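# Lift the weighted bar off its rack and hold

## Task

Take hold of the weighted bar and raise the whole bar to at least three finger-widths above where it rested on its rack. Keep it gripped, motionless and touching nothing else at the end. If any motor of either hand still shows moving in hand_stopped_by at the finish, the task counts as failed.

## Robot and tools

Robot: a humanoid upper body on a stand just past the table's -x edge (x = 0.18 m), facing +x. It has two arms. left_arm is on the +y side and carries a left hand; right_arm is on the -y side and carries a right hand. Each hand point can be at most 0.62 m from its shoulder. Shoulders sit about 0.28 m above the pelvis, 0.06 m toward +x and 0.10 m to either side. The pelvis is 0.01 to 0.14 m above the table.

World frame (used in every result): the table top is z = 0, +z is up, and +x runs away from the robot across the table. Positions are in metres and orientations are quaternions in w,x,y,z order. Reported hand positions can be slightly wrong, more so when an arm is stretched out.

Hand point frame: the hand point is 0.05 m in front of the palm, where a pinch would meet. Its +z runs along the straightened fingers, and its +y points out of the palm. On the right hand +x points away from the thumb; on the left hand +x points toward the thumb. A wrist bracket on the little-finger side sticks out and can collide with things.

The row (shared by both tools): 28 numbers, each in [-1, 1]. One flat list covers both arms: first left_arm dx, dy, dz, rx, ry, rz, then left_gripper little, ring, middle, index, thumb_bend, thumb_turn, force_limit, speed; then the same 14 for right_arm and right_gripper. dx..rz are an offset, not a pose. They are measured from that hand point's measured pose when the action starts, and expressed in the hand point's own axes. A value of 1.0 stands for 0.6 m, or 180 degrees for rx, ry, rz, which together form one rotation vector. Send zeros to leave an arm where it is. The six finger numbers are absolute targets: +1 is open or straight, and -1 is fully curled. For thumb_turn, -1 places the thumb in front of the palm. A pinch is roughly index -0.22, thumb_bend -0.75, thumb_turn -0.57. force_limit runs from about 0 N at -1 up to 10 N at +1 (15 N for the thumb motors) and caps closing only. speed runs from nearly zero at -1 up to full at +1. At full speed a finger covers its whole range in 0.6 s. No hand value means 'keep as is'. To hold a hand unchanged, resend its last eight numbers, or, if none have been sent yet, its hand_measured six followed by hand_force_limit and hand_speed.

execute_actions(actions): a list of actions. Each action is a list of 1 to 15 rows, and each row lasts one 1/30 s step. If an action has fewer than 15 rows, its last row repeats until the 15 steps are done. Every row in an action is an offset from the same start pose, not from the row before it. Each step's command is clipped to within 70 mm and 16 degrees of the measured pose, so a large offset may need several actions. Sending an empty list simply returns the current state and images.

move(target, speed, blocking): target is one 28-number row. Its offsets count from the pose given in the latest result. Each hand point travels in a straight line, and both arms finish together, within 0.5 to 10 s. speed is in m/s, from 0.002 to 0.5 (default 0.25), and turning is capped at twice that value in rad/s. Moves do not avoid obstacles. A faster move, or a target set further past the contact, hits harder. With blocking=false the call returns after 0.5 s; poll with wait(0), and note that new rows and moves are refused until the move is over. The result ends with a 'move:' line giving the outcome (done, off_target, moving, held, fault) and any limits, for example paced (pose clipped) or held (a check blocked steps).

wait(seconds): 0 to 10 s. The arms keep their last command. stop(): brakes a running move; fast arms need space to stop. zoom_image(camera, region): camera is cam_high, cam_left_wrist or cam_right_wrist, and region is [x0, y0, x1, y1] in pixels, at most 504 by 504. show_instructions(): shows the reference images. finished_scene(scene): ends the scene given by its number and cannot be undone.

Reading results: the state line lists each hand's pose, and 'Hand target' shows where the controller is currently steering. A 'pose unreachable' line means a clearance check changed or blocked a command. hand_measured, hand_stopped_by and hand_load_n each hold six values, in motor order. stopped_by words are moving, target, force, stalled and fault. Load is positive when the finger is being pushed open. A grip that has been lost shows loads close to 0. Joint torques are noisy and carry offsets. HELD in the step readings marks steps that were held back.

Gripping: turn the thumb in front of the palm (thumb_turn near -1) before you reach the bar. A full-hand wrap fits objects 0.035 to 0.08 m wide, with the object lying across the palm on the wrist side of the hand point. To close gently, use speed -0.9 or lower. A motor only starts when its target changes by at least 0.01. To squeeze harder, raise force_limit and send a target that is more closed. Before you finish, wait until every motor reads target, force or stalled and none reads moving.

Things to avoid: knocking or placing anything off the table; the arms striking or pressing on each other, including their hands and brackets; pushing hard into the bar or the rack. Contact torque at a joint's limit (22.5 N m, or 4.5 N m at wrist pitch and yaw, and the held weight counts) stops that arm for 10 s. Holding a load heats the motors: MOTOR HOT appears at 90 °C, and at 120 °C the arm falls. Lift, keep the bar clear of the rack, then finish promptly.

Each tool is called after "Request:" in YAML: its name, and indented under it one key for each argument.

Reference images:

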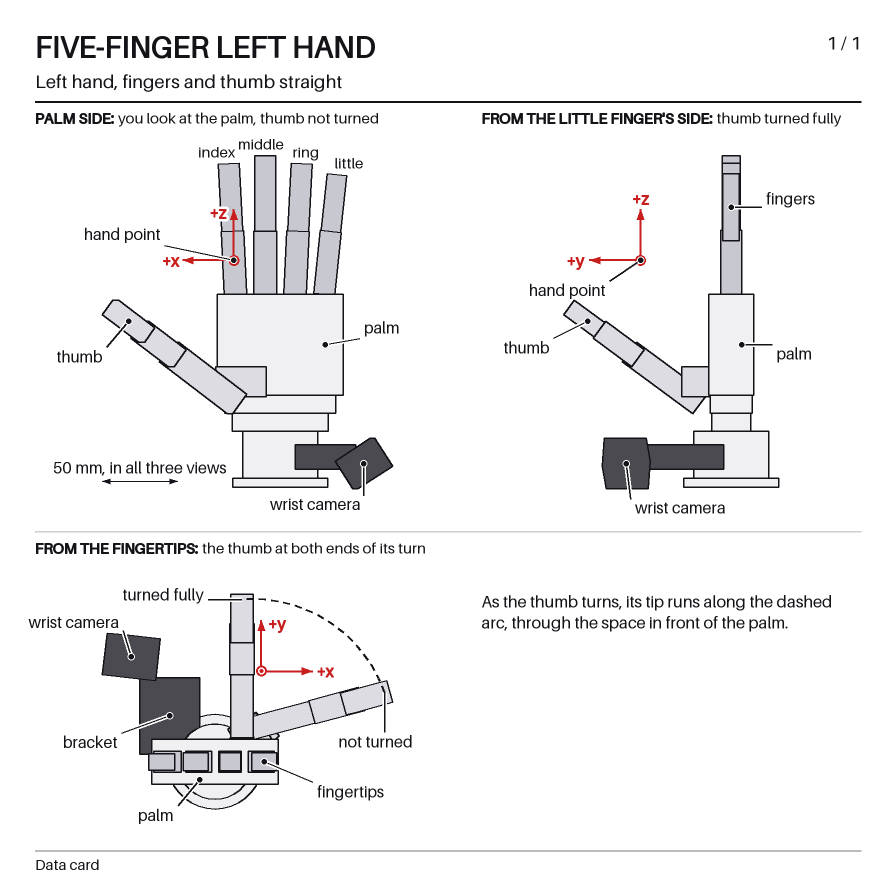

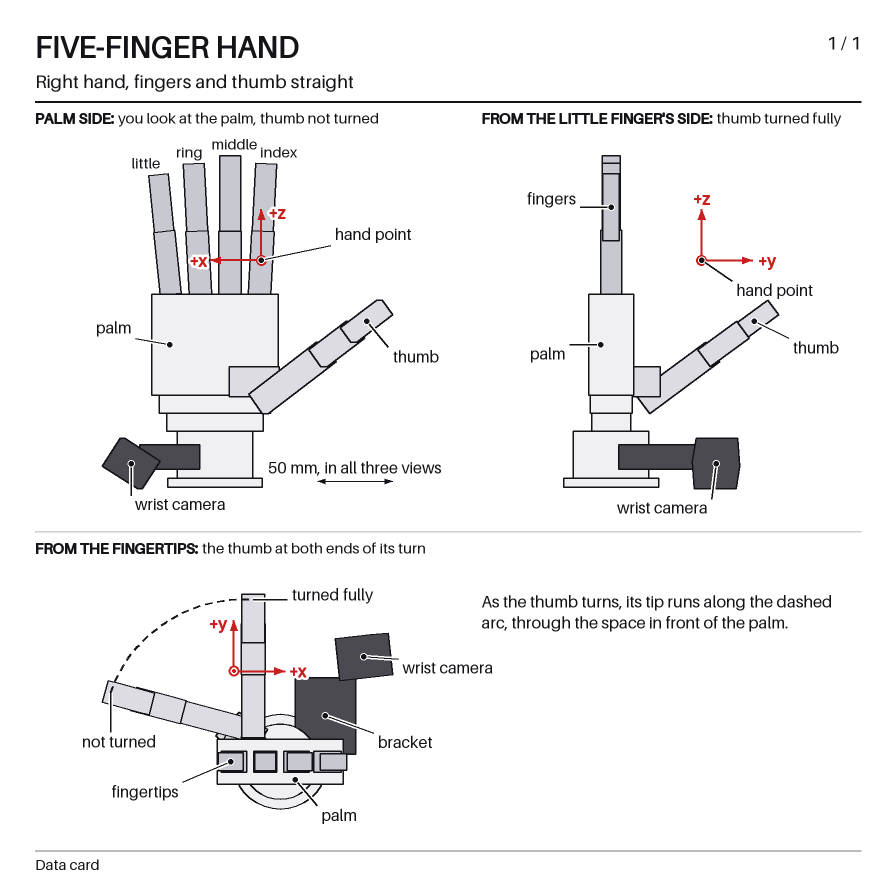

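## Session

Request:
execute_actions:
  actions: []

Request:
zoom_image:
  camera: "cam_high"
  region: [200,50,700,450]

Scene clock: 0.00 s.
left_arm: end_effector_position=(+0.1652, +0.1294, +0.4441) hand_measured=(+1.000, +1.000, +1.000, +1.000, +1.000, +1.000) hand_load_n=(+0.0, +0.0, +0.0, +0.0, +0.0, +0.0) hand_stopped_by=(target, target, target, target, target, target) hand_force_limit=0.00 hand_speed=-0.80 end_effector_quat_wxyz=(-0.010, +0.104, -0.155, +0.982) | right_arm: end_effector_position=(+0.1874, -0.0734, +0.4220) hand_measured=(+1.000, +1.000, +1.000, +1.000, +1.000, +1.000) hand_load_n=(+0.0, +0.0, +0.0, +0.0, +0.0, +0.0) hand_stopped_by=(target, target, target, target, target, target) hand_force_limit=0.00 hand_speed=-0.80 end_effector_quat_wxyz=(+0.950, -0.232, +0.150, +0.146)
Joint positions: left_arm=[-0.067  0.448  0.296 -0.579 -0.503 -0.92  -0.296] | right_arm=[-0.026 -0.561 -0.156 -0.557  0.569 -0.894  0.39 ]
Joint velocities: left_arm=[ 0.002  0.     0.    -0.005  0.014  0.     0.   ] | right_arm=[ 0.002  0.009  0.008  0.008 -0.008  0.     0.   ]
Joint torques (N m, as the arm reports them, + toward a larger angle): no reading
Hand target (left_arm): +0.165, +0.129, +0.444; -0.010, +0.104, -0.155, +0.982
Hand target (right_arm): +0.187, -0.073, +0.422; +0.950, -0.232, +0.150, +0.146

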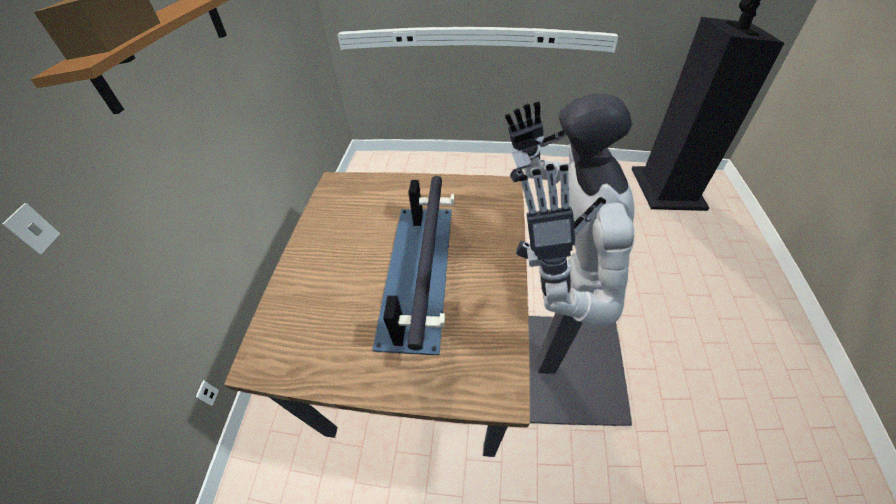

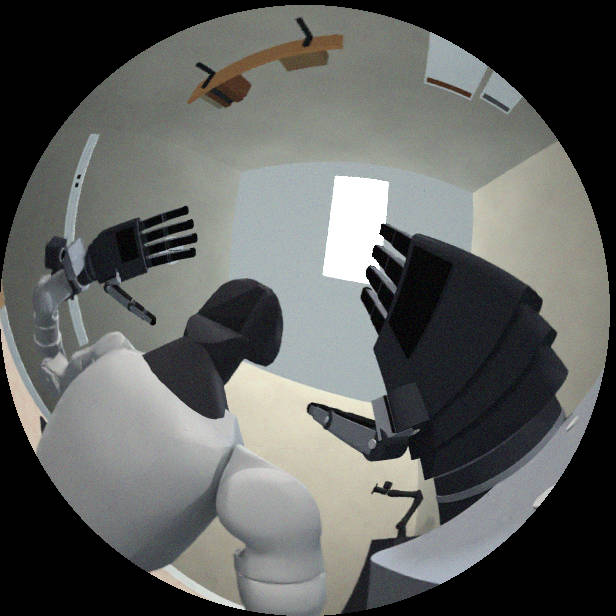

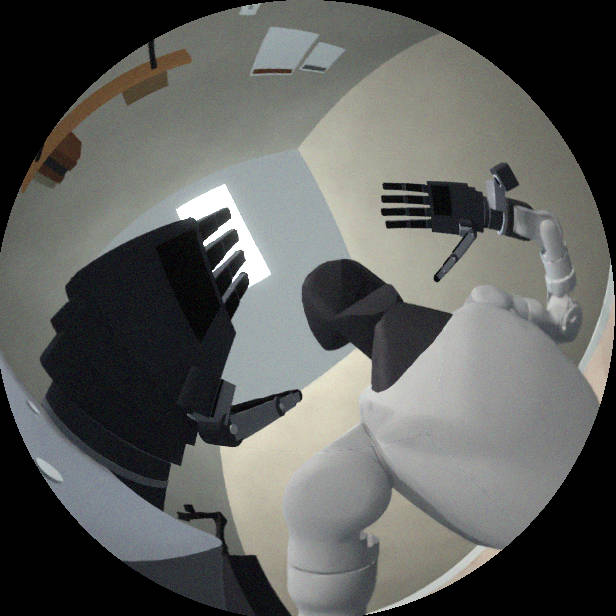

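Region (200, 50, 700, 450) of cam_high's 896x504 image, scaled by 1.008, with more detail than that image has; it fills the top 403 rows of this view, and the rest is white.

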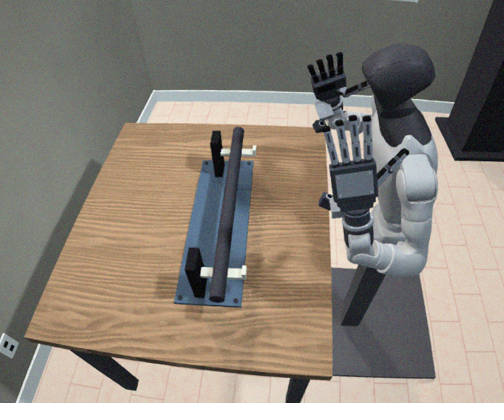

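Request:
move:
  target: [-0.474,0.067,-0.187,-0.437,-0.499,0.202,1,1,1,1,1,-1,1,0.5,0.448,-0.016,-0.12,-0.311,0.563,-0.213,1,1,1,1,1,-1,1,0.5]
  speed: 0.4

Scene clock: 30.07 s.
left_arm: end_effector_position=(+0.4187, +0.1372, +0.2528) hand_measured=(+1.000, +1.000, +1.000, +1.000, +1.000, -1.000) hand_load_n=(+0.0, +0.0, +0.0, +0.0, +0.0, +0.0) hand_stopped_by=(target, target, target, target, target, target) hand_force_limit=1.00 hand_speed=0.50 end_effector_quat_wxyz=(+0.287, -0.633, +0.661, -0.283) | right_arm: end_effector_position=(+0.4226, -0.0692, +0.2709) hand_measured=(+1.000, +1.000, +1.000, +1.000, +1.000, -1.000) hand_load_n=(+0.0, +0.0, +0.0, +0.0, +0.0, +0.0) hand_stopped_by=(target, target, target, target, target, target) hand_force_limit=1.00 hand_speed=0.50 end_effector_quat_wxyz=(-0.301, +0.635, -0.639, +0.314)
Joint positions: left_arm=[-1.572  1.047 -0.874 -0.155  0.355  0.83  -1.251] | right_arm=[-1.581 -0.944  0.882 -0.291 -0.819  1.163  1.595]
Joint velocities: left_arm=[ 0.014  0.008  0.006  0.    -0.003  0.     0.   ] | right_arm=[ 0.005  0.     0.003  0.006 -0.003 -0.007  0.004]
Joint torques (N m, as the arm reports them, + toward a larger angle): left_arm=[-3.82  2.19  2.74  0.34  1.    0.03  0.27] | right_arm=[-5.46 -2.29 -2.09 -0.2  -0.91 -0.02 -0.26]
Hand target (left_arm): +0.419, +0.137, +0.254; -0.288, +0.633, -0.660, +0.284
Hand target (right_arm): +0.423, -0.069, +0.272; -0.302, +0.634, -0.638, +0.315
Off the commanded pose (left_arm): 0.018 m, 3 deg.
Off the commanded pose (right_arm): 0.009 m, 2 deg.
joint sent to its limit (left arm) — the command would take joint 1 (shoulder pitch) past its lower limit, so that joint was sent only as far as its limit.
joint sent to its limit (right arm) — the command would take joint 1 (shoulder pitch) past its lower limit and joint 7 (wrist yaw) past its upper limit, so those joints were sent only as far as their limits.
move: off_target (left_arm, right_arm); limits=paced
camera_calibration (this result's frames):
cam_left_wrist: T_world_to_cam=[[0.700724, 0.0644251, 0.710518, -0.476974], [-0.346523, -0.839813, 0.417895, 0.159419], [0.623625, -0.539039, -0.566152, 0.089571], [0, 0, 0, 1]] pos_world=[0.333611, 0.212894, 0.322989]
cam_right_wrist: T_world_to_cam=[[-0.653274, 0.116195, -0.748152, 0.481676], [-0.362351, 0.819654, 0.443699, 0.082918], [0.664782, 0.560951, -0.493355, 0.0234582], [0, 0, 0, 1]] pos_world=[0.329117, -0.137091, 0.33515]

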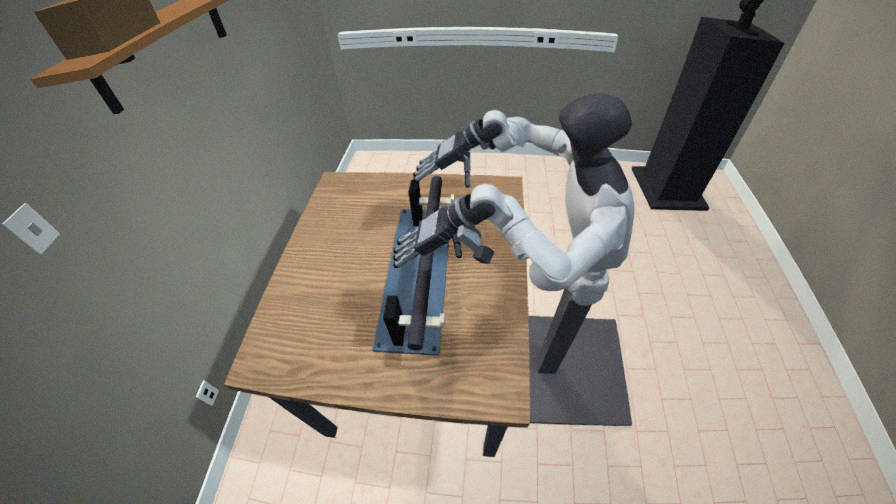

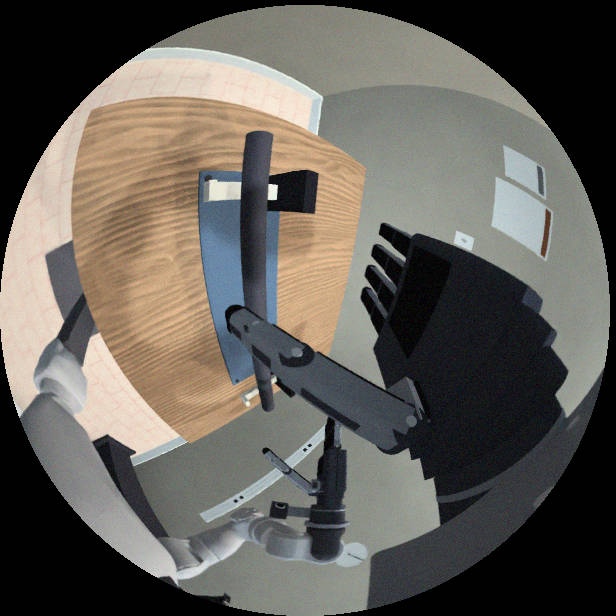

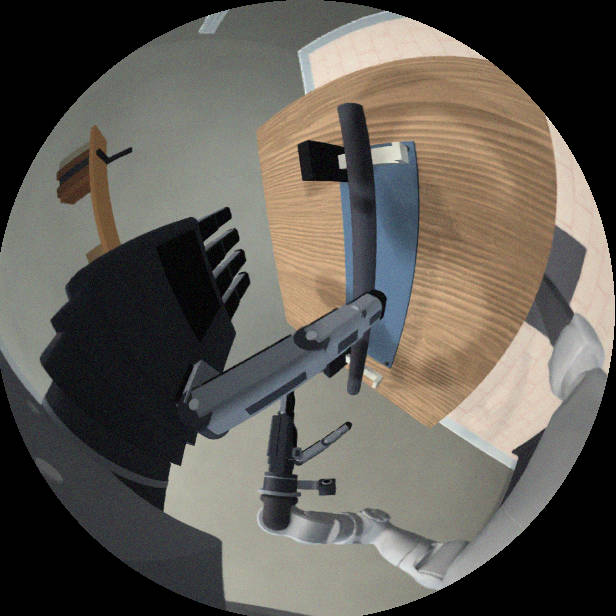

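Request:
move:
  target: [-0.033,0.083,0.212,0.015,-0.02,-0.018,1,1,1,1,1,-1,1,0.5,0,0.113,0.232,0,-0.015,-0.013,1,1,1,1,1,-1,1,0.5]

Scene clock: 43.50 s.
left_arm: end_effector_position=(+0.4810, +0.1555, +0.1334) hand_measured=(+1.000, +1.000, +1.000, +1.000, +1.000, -1.000) hand_load_n=(+0.0, +0.0, +0.0, +0.0, +0.0, +0.0) hand_stopped_by=(target, target, target, target, target, target) hand_force_limit=1.00 hand_speed=0.50 end_effector_quat_wxyz=(-0.310, +0.657, -0.622, +0.294) | right_arm: end_effector_position=(+0.4891, -0.0716, +0.1322) hand_measured=(+1.000, +1.000, +1.000, +1.000, +1.000, -1.000) hand_load_n=(+0.0, +0.0, +0.0, +0.0, +0.0, +0.0) hand_stopped_by=(target, target, target, target, target, target) hand_force_limit=1.00 hand_speed=0.50 end_effector_quat_wxyz=(-0.310, +0.656, -0.615, +0.310)
Joint positions: left_arm=[-1.293  0.784 -0.91   0.308  0.369  0.629 -0.732] | right_arm=[-1.182 -0.668  0.763  0.204 -0.655  0.737  0.863]
Joint velocities: left_arm=[-0.009  0.009  0.006  0.015  0.008 -0.001  0.   ] | right_arm=[ 0.005  0.008  0.     0.003 -0.002 -0.004  0.   ]
Joint torques (N m, as the arm reports them, + toward a larger angle): left_arm=[-4.59  2.93  2.25 -0.31  0.46  0.03  0.46] | right_arm=[-6.09 -2.82 -1.89 -1.11 -0.58 -0.01 -0.37]
Hand target (left_arm): +0.482, +0.154, +0.134; -0.309, +0.657, -0.621, +0.295
Hand target (right_arm): +0.489, -0.070, +0.132; -0.311, +0.656, -0.615, +0.307
Off the commanded pose (left_arm): 0.004 m, 1 deg.
Off the commanded pose (right_arm): 0.001 m, 1 deg.
move: off_target (left_arm)
camera_calibration (this result's frames):
cam_left_wrist: T_world_to_cam=[[0.654154, 0.13903, 0.743474, -0.430573], [-0.29351, -0.859271, 0.418933, 0.223655], [0.69709, -0.492264, -0.521289, -0.0556834], [0, 0, 0, 1]] pos_world=[0.386122, 0.224632, 0.197396]
cam_right_wrist: T_world_to_cam=[[-0.654554, 0.0654375, -0.753178, 0.419338], [-0.417709, 0.799073, 0.432437, 0.197647], [0.630142, 0.597663, -0.495702, -0.0679721], [0, 0, 0, 1]] pos_world=[0.39987, -0.14475, 0.196672]

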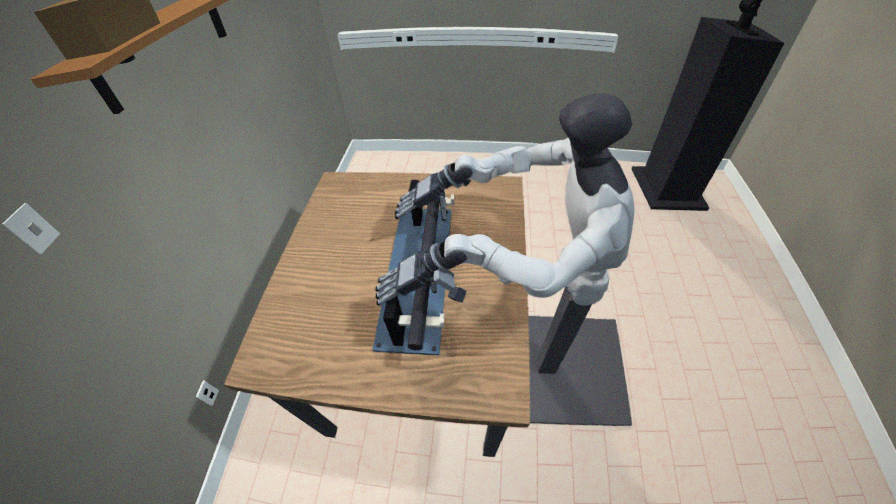

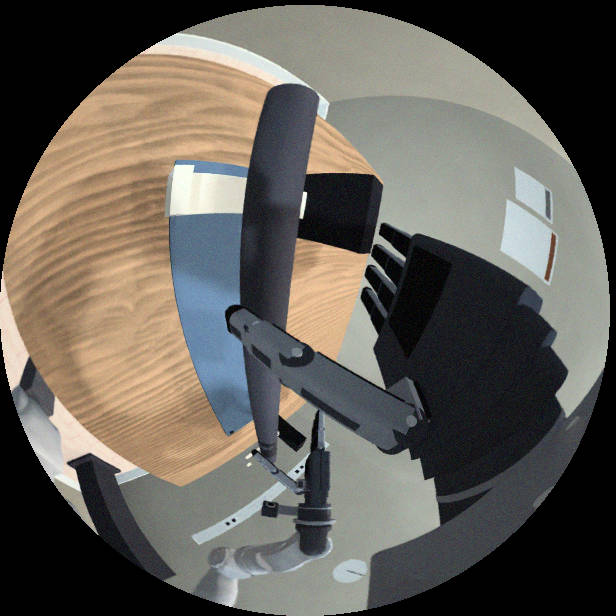

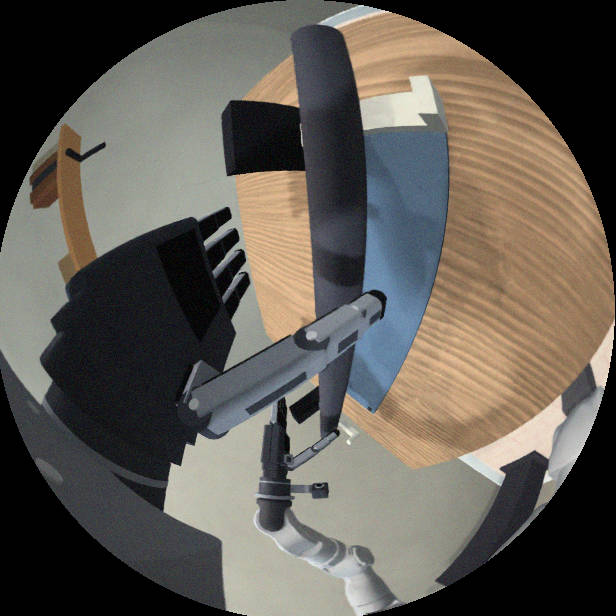

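Request:
move:
  target: [0.058,0.026,-0.032,0,0,0,1,1,1,1,1,-1,1,0.5,0,0.02,-0.024,0,0,0,1,1,1,1,1,-1,1,0.5]
  speed: 0.12

Request:
move:
  target: [0,0.058,0.048,0,0,0,1,1,1,1,1,-1,1,0.5,0,0.058,0.047,0,0,0,1,1,1,1,1,-1,1,0.5]
  speed: 0.06

Scene clock: 53.00 s.
left_arm: end_effector_position=(+0.4580, +0.1180, +0.1326) hand_measured=(+1.000, +1.000, +1.000, +1.000, +1.000, -1.000) hand_load_n=(+0.0, +0.0, +0.0, +0.0, +0.0, +0.0) hand_stopped_by=(target, target, target, target, target, target) hand_force_limit=1.00 hand_speed=0.50 end_effector_quat_wxyz=(-0.306, +0.658, -0.622, +0.294) | right_arm: end_effector_position=(+0.4702, -0.0712, +0.1314) hand_measured=(+1.000, +1.000, +1.000, +1.000, +1.000, -1.000) hand_load_n=(+0.0, +0.0, +0.0, +0.0, +0.0, +0.0) hand_stopped_by=(target, target, target, target, target, target) hand_force_limit=1.00 hand_speed=0.50 end_effector_quat_wxyz=(-0.311, +0.656, -0.615, +0.307)
Joint positions: left_arm=[-1.28   0.746 -0.97   0.06   0.42   0.906 -0.787] | right_arm=[-1.122 -0.715  0.775  0.033 -0.68   0.835  0.907]
Joint velocities: left_arm=[ 0.     0.005 -0.002 -0.009  0.005  0.003  0.   ] | right_arm=[-0.003 -0.002 -0.006 -0.006 -0.008  0.003  0.   ]
Joint torques (N m, as the arm reports them, + toward a larger angle): left_arm=[-4.11  2.76  2.23 -0.56  1.27  0.2   0.38] | right_arm=[-5.72 -3.34 -1.63 -1.41 -0.95  0.19 -0.29]
Hand target (left_arm): +0.458, +0.119, +0.133; -0.309, +0.657, -0.622, +0.292
Hand target (right_arm): +0.470, -0.072, +0.131; -0.309, +0.656, -0.615, +0.309
Off the commanded pose (left_arm): 0.002 m, 0 deg.
Off the commanded pose (right_arm): 0.001 m, 0 deg.
move: done
camera_calibration (this result's frames):
cam_left_wrist: T_world_to_cam=[[0.658583, 0.141705, 0.739046, -0.411432], [-0.292576, -0.856621, 0.424971, 0.18352], [0.693302, -0.496105, -0.522697, -0.0561028], [0, 0, 0, 1]] pos_world=[0.363552, 0.187677, 0.196752]
cam_right_wrist: T_world_to_cam=[[-0.656902, 0.0666828, -0.751022, 0.407276], [-0.418873, 0.795948, 0.43705, 0.189423], [0.626918, 0.601682, -0.494928, -0.0549884], [0, 0, 0, 1]] pos_world=[0.381358, -0.144844, 0.19587]

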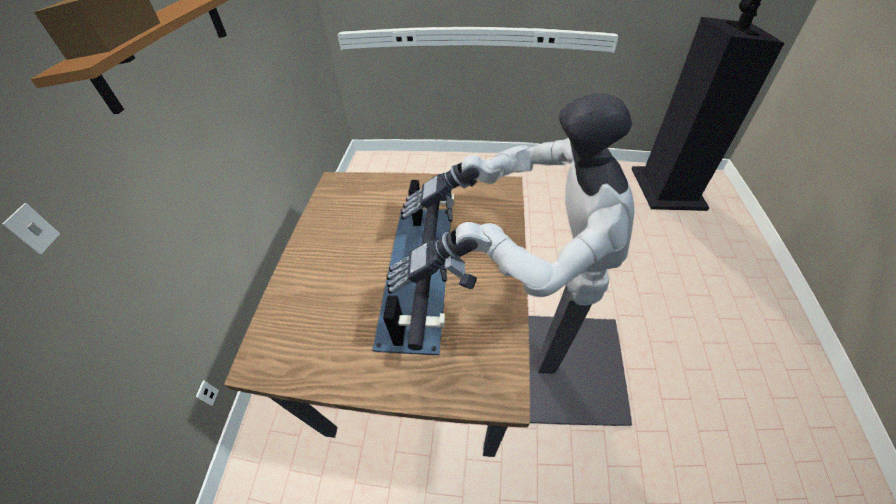

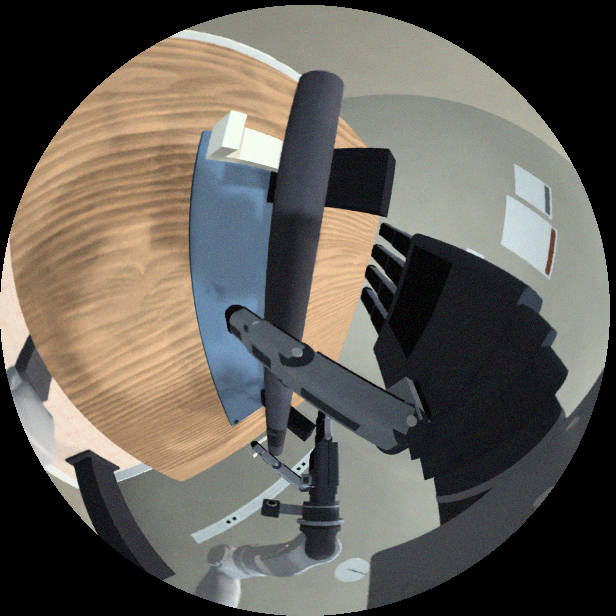

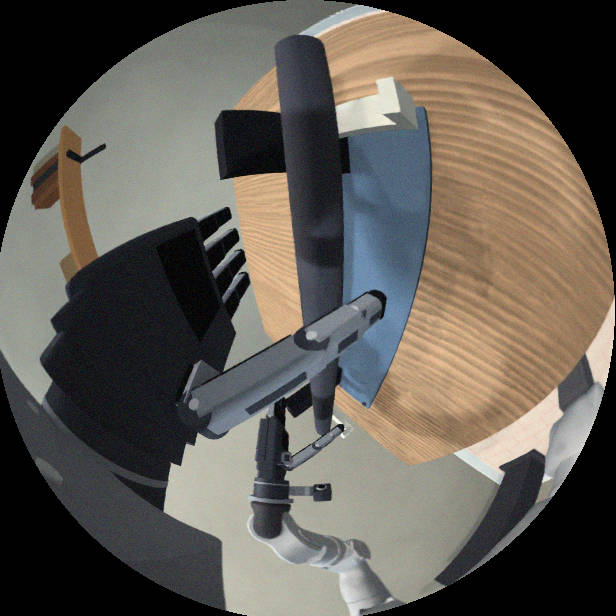

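Scene clock: 54.10 s.
left_arm: end_effector_position=(+0.4582, +0.1182, +0.0882) hand_measured=(+1.000, +1.000, +1.000, +1.000, +1.000, -1.000) hand_load_n=(+0.0, +0.0, +0.0, +0.0, +0.0, +0.0) hand_stopped_by=(target, target, target, target, target, target) hand_force_limit=1.00 hand_speed=0.50 end_effector_quat_wxyz=(-0.306, +0.659, -0.621, +0.294) | right_arm: end_effector_position=(+0.4705, -0.0728, +0.0871) hand_measured=(+1.000, +1.000, +1.000, +1.000, +1.000, -1.000) hand_load_n=(+0.0, +0.0, +0.0, +0.0, +0.0, +0.0) hand_stopped_by=(target, target, target, target, target, target) hand_force_limit=1.00 hand_speed=0.50 end_effector_quat_wxyz=(-0.310, +0.657, -0.614, +0.309)
Joint positions: left_arm=[-1.169  0.671 -0.968  0.17   0.42   0.838 -0.632] | right_arm=[-1.021 -0.641  0.776  0.145 -0.678  0.768  0.738]
Joint velocities: left_arm=[ 0.    -0.005  0.003  0.002  0.005 -0.001  0.   ] | right_arm=[ 0.011  0.015  0.008  0.005 -0.005 -0.001  0.   ]
Joint torques (N m, as the arm reports them, + toward a larger angle): left_arm=[-4.27  2.5   2.24 -0.24  0.74  0.11  0.46] | right_arm=[-5.73 -2.7  -1.8  -1.27 -0.67  0.   -0.4 ]
Hand target (left_arm): +0.459, +0.117, +0.089; -0.305, +0.660, -0.620, +0.296
Hand target (right_arm): +0.471, -0.072, +0.087; -0.311, +0.657, -0.614, +0.307
Off the commanded pose (left_arm): 0.001 m, 0 deg.
Off the commanded pose (right_arm): 0.001 m, 0 deg.
move: done
camera_calibration (this result's frames):
cam_left_wrist: T_world_to_cam=[[0.657399, 0.146187, 0.739227, -0.378833], [-0.290112, -0.856283, 0.427334, 0.201197], [0.695458, -0.495387, -0.520509, -0.0806329], [0, 0, 0, 1]] pos_world=[0.363491, 0.187717, 0.152095]
cam_right_wrist: T_world_to_cam=[[-0.65561, 0.063652, -0.752412, 0.373596], [-0.419348, 0.797961, 0.432903, 0.210943], [0.627951, 0.599338, -0.496459, -0.0767122], [0, 0, 0, 1]] pos_world=[0.381563, -0.146128, 0.151695]

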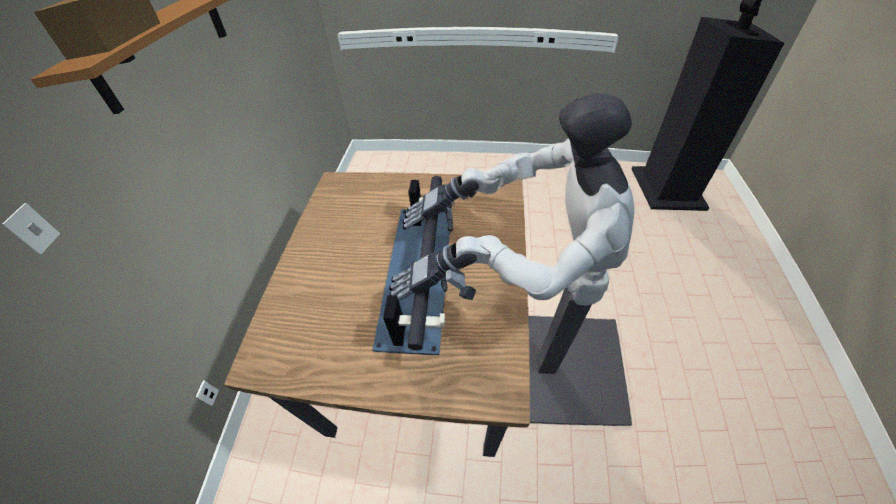

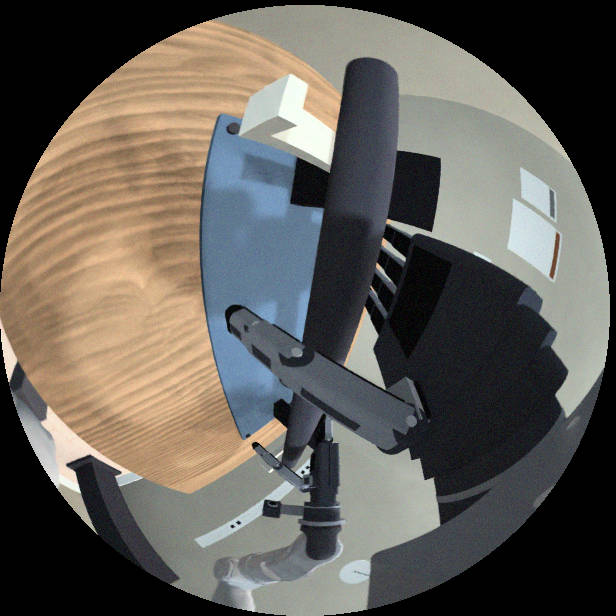

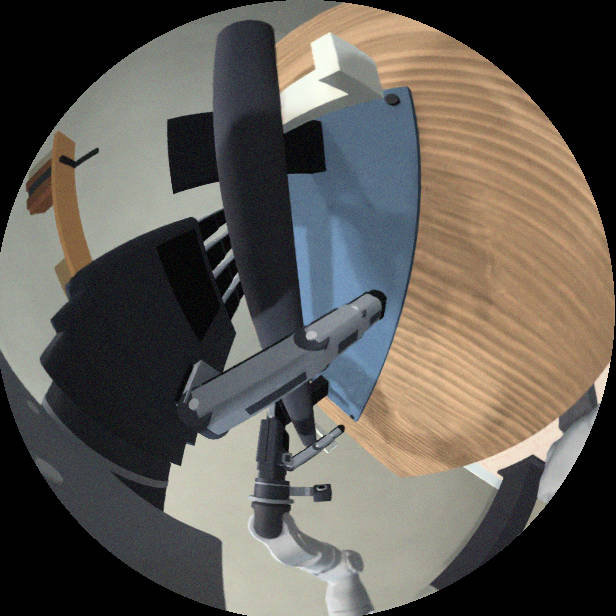

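Request:
move:
  target: [0,0.027,0.025,0,0,0,1,1,1,1,1,-1,1,0.5,0,0.027,0.022,0,0,0,1,1,1,1,1,-1,1,0.5]
  speed: 0.05

Request:
move:
  target: [0,0,0,0,0,0,-1,-1,-1,-1,-1,-1,1,0,0,0,0,0,0,0,-1,-1,-1,-1,-1,-1,1,0]

Request:
move:
  target: [0,-0.12,-0.12,0,0,0,-1,-1,-1,-1,-1,-1,1,0,0,-0.12,-0.12,0,0,0,-1,-1,-1,-1,-1,-1,1,0]
  speed: 0.06

Scene clock: 64.20 s.
left_arm: end_effector_position=(+0.4631, +0.1191, +0.0713) hand_measured=(+1.000, +1.000, +1.000, +1.000, +1.000, -1.000) hand_load_n=(+0.0, +0.0, +0.0, +0.0, +0.0, +0.0) hand_stopped_by=(target, target, target, target, target, target) hand_force_limit=1.00 hand_speed=0.50 end_effector_quat_wxyz=(-0.312, +0.657, -0.618, +0.299) | right_arm: end_effector_position=(+0.4748, -0.0742, +0.0720) hand_measured=(+1.000, +1.000, +1.000, +1.000, +1.000, -1.000) hand_load_n=(+0.0, +0.0, +0.0, +0.0, +0.0, +0.0) hand_stopped_by=(target, target, target, target, target, target) hand_force_limit=1.00 hand_speed=0.50 end_effector_quat_wxyz=(-0.315, +0.654, -0.611, +0.317)
Joint positions: left_arm=[-1.136  0.627 -0.966  0.259  0.42   0.783 -0.549] | right_arm=[-0.992 -0.606  0.774  0.216 -0.677  0.728  0.651]
Joint velocities: left_arm=[-0.003  0.    -0.008  0.003  0.003 -0.004  0.003] | right_arm=[-0.005  0.005  0.     0.005 -0.011 -0.002 -0.004]
Joint torques (N m, as the arm reports them, + toward a larger angle): left_arm=[-3.89  2.31  1.82 -0.17  0.37  0.04  0.27] | right_arm=[-5.21 -2.37 -1.47 -1.11 -0.49 -0.07 -0.25]
Hand target (left_arm): +0.460, +0.118, +0.067; -0.305, +0.660, -0.619, +0.295
Hand target (right_arm): +0.471, -0.073, +0.066; -0.310, +0.657, -0.614, +0.309
Off the commanded pose (left_arm): 0.006 m, 1 deg.
Off the commanded pose (right_arm): 0.007 m, 1 deg.
move: off_target (left_arm, right_arm)
camera_calibration (this result's frames):
cam_left_wrist: T_world_to_cam=[[0.645068, 0.145457, 0.750153, -0.364581], [-0.295684, -0.857721, 0.420578, 0.213848], [0.704598, -0.493109, -0.510279, -0.0976136], [0, 0, 0, 1]] pos_world=[0.36719, 0.188318, 0.133742]
cam_right_wrist: T_world_to_cam=[[-0.640363, 0.0615688, -0.765601, 0.358654], [-0.426765, 0.800232, 0.421308, 0.224918], [0.638598, 0.596522, -0.486164, -0.0920761], [0, 0, 0, 1]] pos_world=[0.384455, -0.147143, 0.135062]

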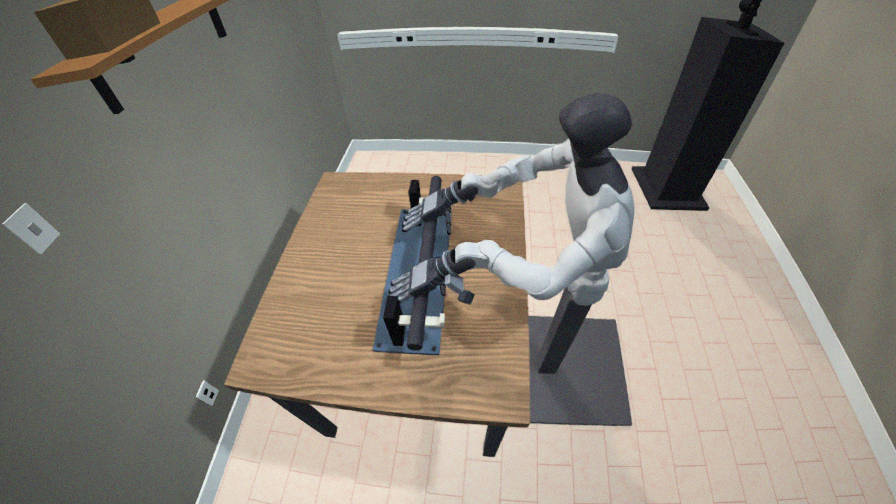

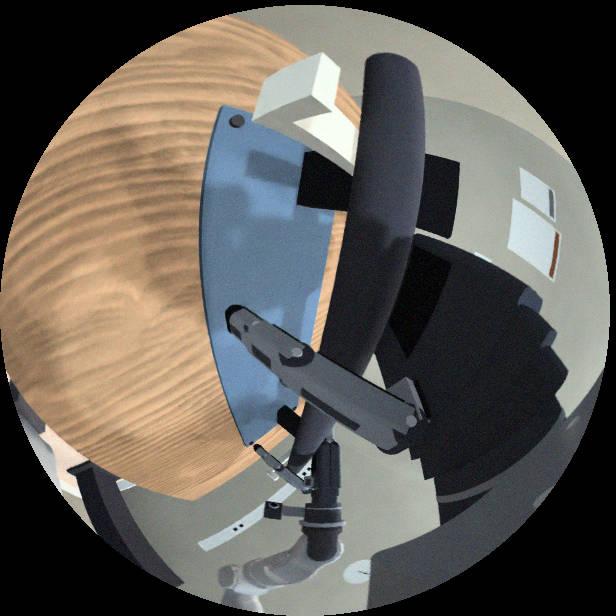

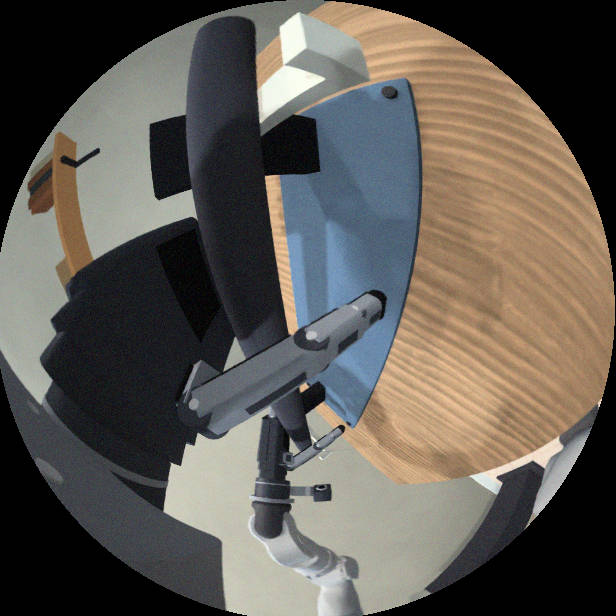

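Scene clock: 65.60 s.
left_arm: end_effector_position=(+0.4523, +0.1199, +0.0571) hand_measured=(-0.840, -0.838, -0.586, -0.856, -0.036, -1.000) hand_load_n=(+11.5, +10.5, +13.5, +11.0, +14.0, +1.5) hand_stopped_by=(force, force, force, force, force, target) hand_force_limit=1.00 hand_speed=0.00 end_effector_quat_wxyz=(-0.300, +0.660, -0.628, +0.283) | right_arm: end_effector_position=(+0.4636, -0.0760, +0.0564) hand_measured=(-0.876, -0.860, -0.598, -0.874, -0.036, -1.000) hand_load_n=(+10.0, +9.5, +14.0, +12.0, +14.0, +2.0) hand_stopped_by=(force, force, force, force, force, target) hand_force_limit=1.00 hand_speed=0.00 end_effector_quat_wxyz=(-0.299, +0.658, -0.623, +0.300)
Joint positions: left_arm=[-1.115  0.624 -0.983  0.262  0.416  0.78  -0.56 ] | right_arm=[-0.966 -0.6    0.779  0.225 -0.659  0.731  0.658]
Joint velocities: left_arm=[-0.011 -0.002  0.017 -0.003 -0.014  0.     0.   ] | right_arm=[-0.008 -0.005 -0.003  0.003  0.     0.     0.   ]
Joint torques (N m, as the arm reports them, + toward a larger angle): left_arm=[-5.48  2.96  3.14 -1.25  0.94  0.31  0.68] | right_arm=[-7.35 -3.81 -1.76 -2.17 -1.33  0.12 -0.52]
Hand target (left_arm): +0.463, +0.119, +0.071; -0.312, +0.657, -0.618, +0.299
Hand target (right_arm): +0.474, -0.074, +0.072; -0.315, +0.654, -0.611, +0.317
Off the commanded pose (left_arm): 0.018 m, 3 deg.
Off the commanded pose (right_arm): 0.019 m, 3 deg.
move: off_target (left_arm, right_arm)
camera_calibration (this result's frames):
cam_left_wrist: T_world_to_cam=[[0.677627, 0.135378, 0.722838, -0.359092], [-0.282433, -0.859625, 0.425765, 0.211265], [0.679009, -0.492663, -0.54427, -0.0834547], [0, 0, 0, 1]] pos_world=[0.359665, 0.189107, 0.124194]
cam_right_wrist: T_world_to_cam=[[-0.678603, 0.0726388, -0.730905, 0.356263], [-0.395915, 0.801988, 0.447288, 0.212537], [0.618667, 0.592907, -0.515473, -0.0808026], [0, 0, 0, 1]] pos_world=[0.375897, -0.148422, 0.123677]

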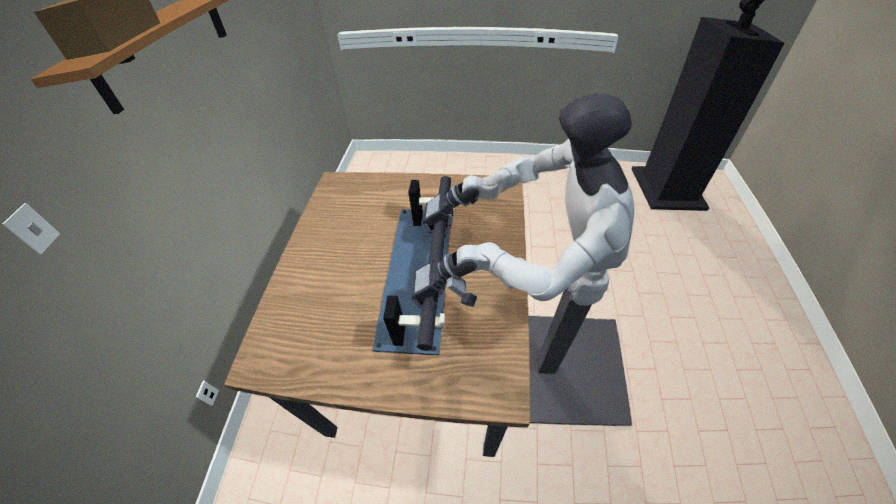

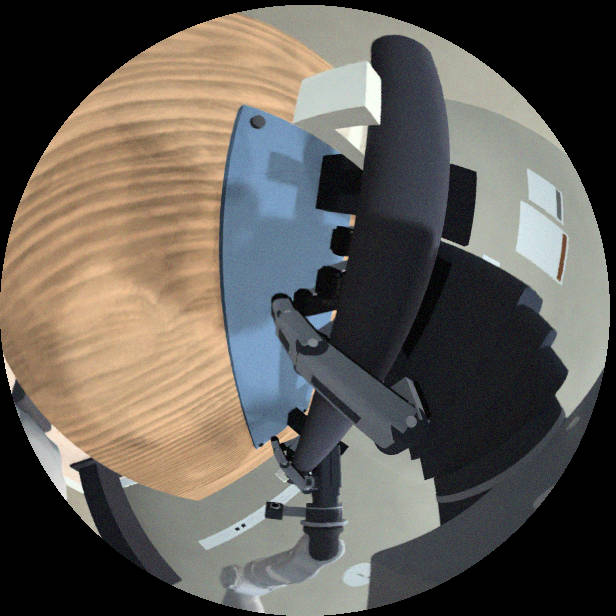

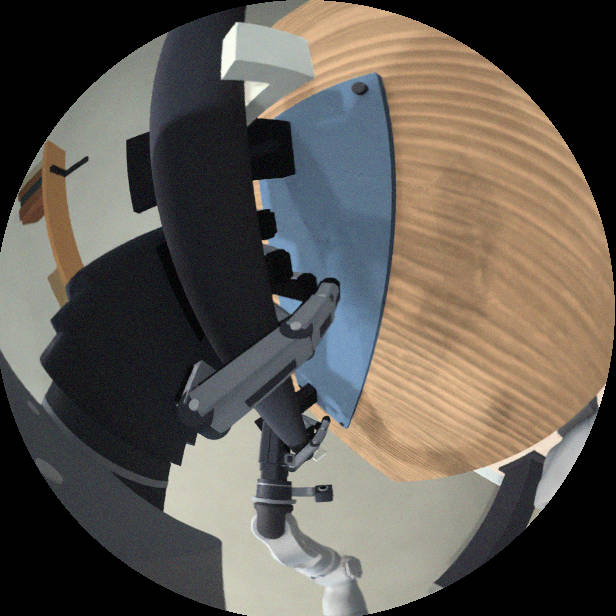

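Scene clock: 67.63 s.
left_arm: end_effector_position=(+0.4436, +0.1251, +0.1524) hand_measured=(-0.840, -0.838, -0.586, -0.858, -0.036, -1.000) hand_load_n=(+14.5, +7.0, +13.0, +0.0, +14.5, +1.0) hand_stopped_by=(force, force, force, force, force, target) hand_force_limit=1.00 hand_speed=0.00 end_effector_quat_wxyz=(-0.303, +0.663, -0.628, +0.271) | right_arm: end_effector_position=(+0.4577, -0.0721, +0.1652) hand_measured=(-0.876, -0.860, -0.598, -0.850, -0.036, -1.000) hand_load_n=(+1.0, +7.5, +14.0, +20.0, +14.0, +2.0) hand_stopped_by=(force, force, force, force, force, target) hand_force_limit=1.00 hand_speed=0.00 end_effector_quat_wxyz=(-0.310, +0.651, -0.626, +0.296)
Joint positions: left_arm=[-1.352  0.822 -1.006 -0.046  0.416  0.983 -0.916] | right_arm=[-1.2   -0.803  0.785 -0.103 -0.655  0.938  1.051]
Joint velocities: left_arm=[ 0.011  0.018 -0.011 -0.011 -0.003  0.005 -0.011] | right_arm=[-0.002  0.011  0.008  0.002  0.012  0.01   0.002]
Joint torques (N m, as the arm reports them, + toward a larger angle): left_arm=[-4.51  2.13  2.62 -1.11  1.16  0.12  0.21] | right_arm=[-13.52  -3.99  -7.67  -3.14  -2.22   1.38  -2.13]
Hand target (left_arm): +0.444, +0.119, +0.156; -0.303, +0.657, -0.633, +0.277
Hand target (right_arm): +0.455, -0.075, +0.157; -0.298, +0.657, -0.625, +0.298
Off the commanded pose (left_arm): 0.009 m, 1 deg.
Off the commanded pose (right_arm): 0.008 m, 2 deg.
move: off_target (left_arm, right_arm)
camera_calibration (this result's frames):
cam_left_wrist: T_world_to_cam=[[0.686407, 0.130467, 0.715418, -0.424938], [-0.266477, -0.870223, 0.414369, 0.168738], [0.676635, -0.475068, -0.562561, -0.0214021], [0, 0, 0, 1]] pos_world=[0.351127, 0.192112, 0.222049]
cam_right_wrist: T_world_to_cam=[[-0.670832, 0.0926759, -0.735796, 0.430247], [-0.39817, 0.792024, 0.462773, 0.156131], [0.625656, 0.603415, -0.494414, -0.0292437], [0, 0, 0, 1]] pos_world=[0.369086, -0.145887, 0.229862]

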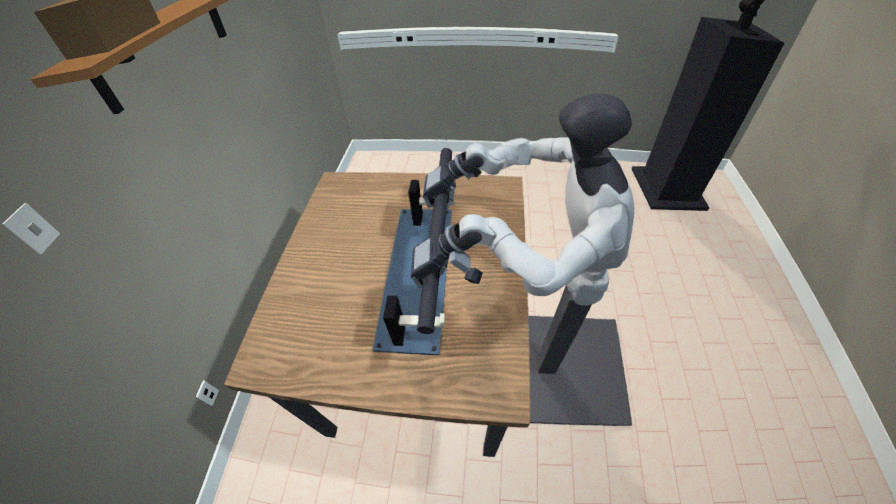

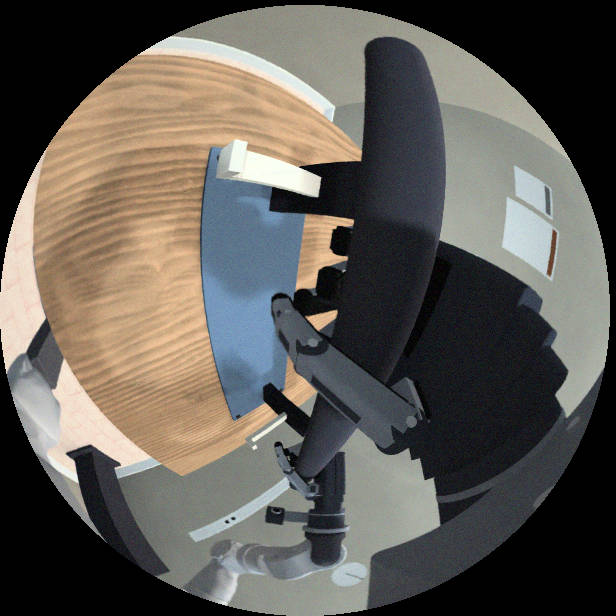

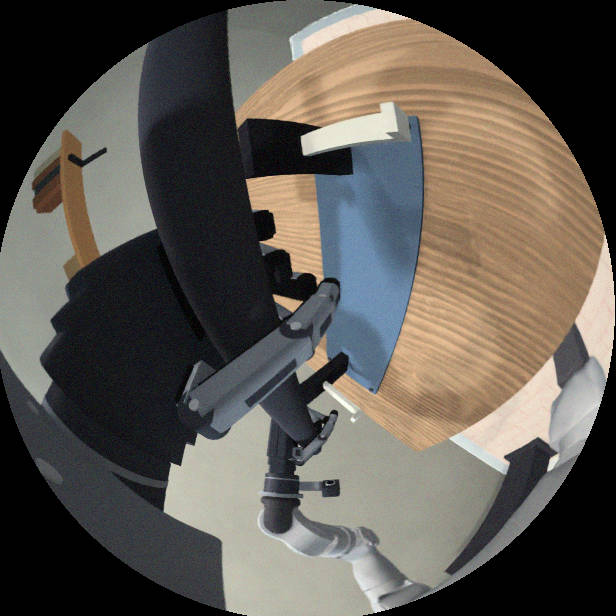

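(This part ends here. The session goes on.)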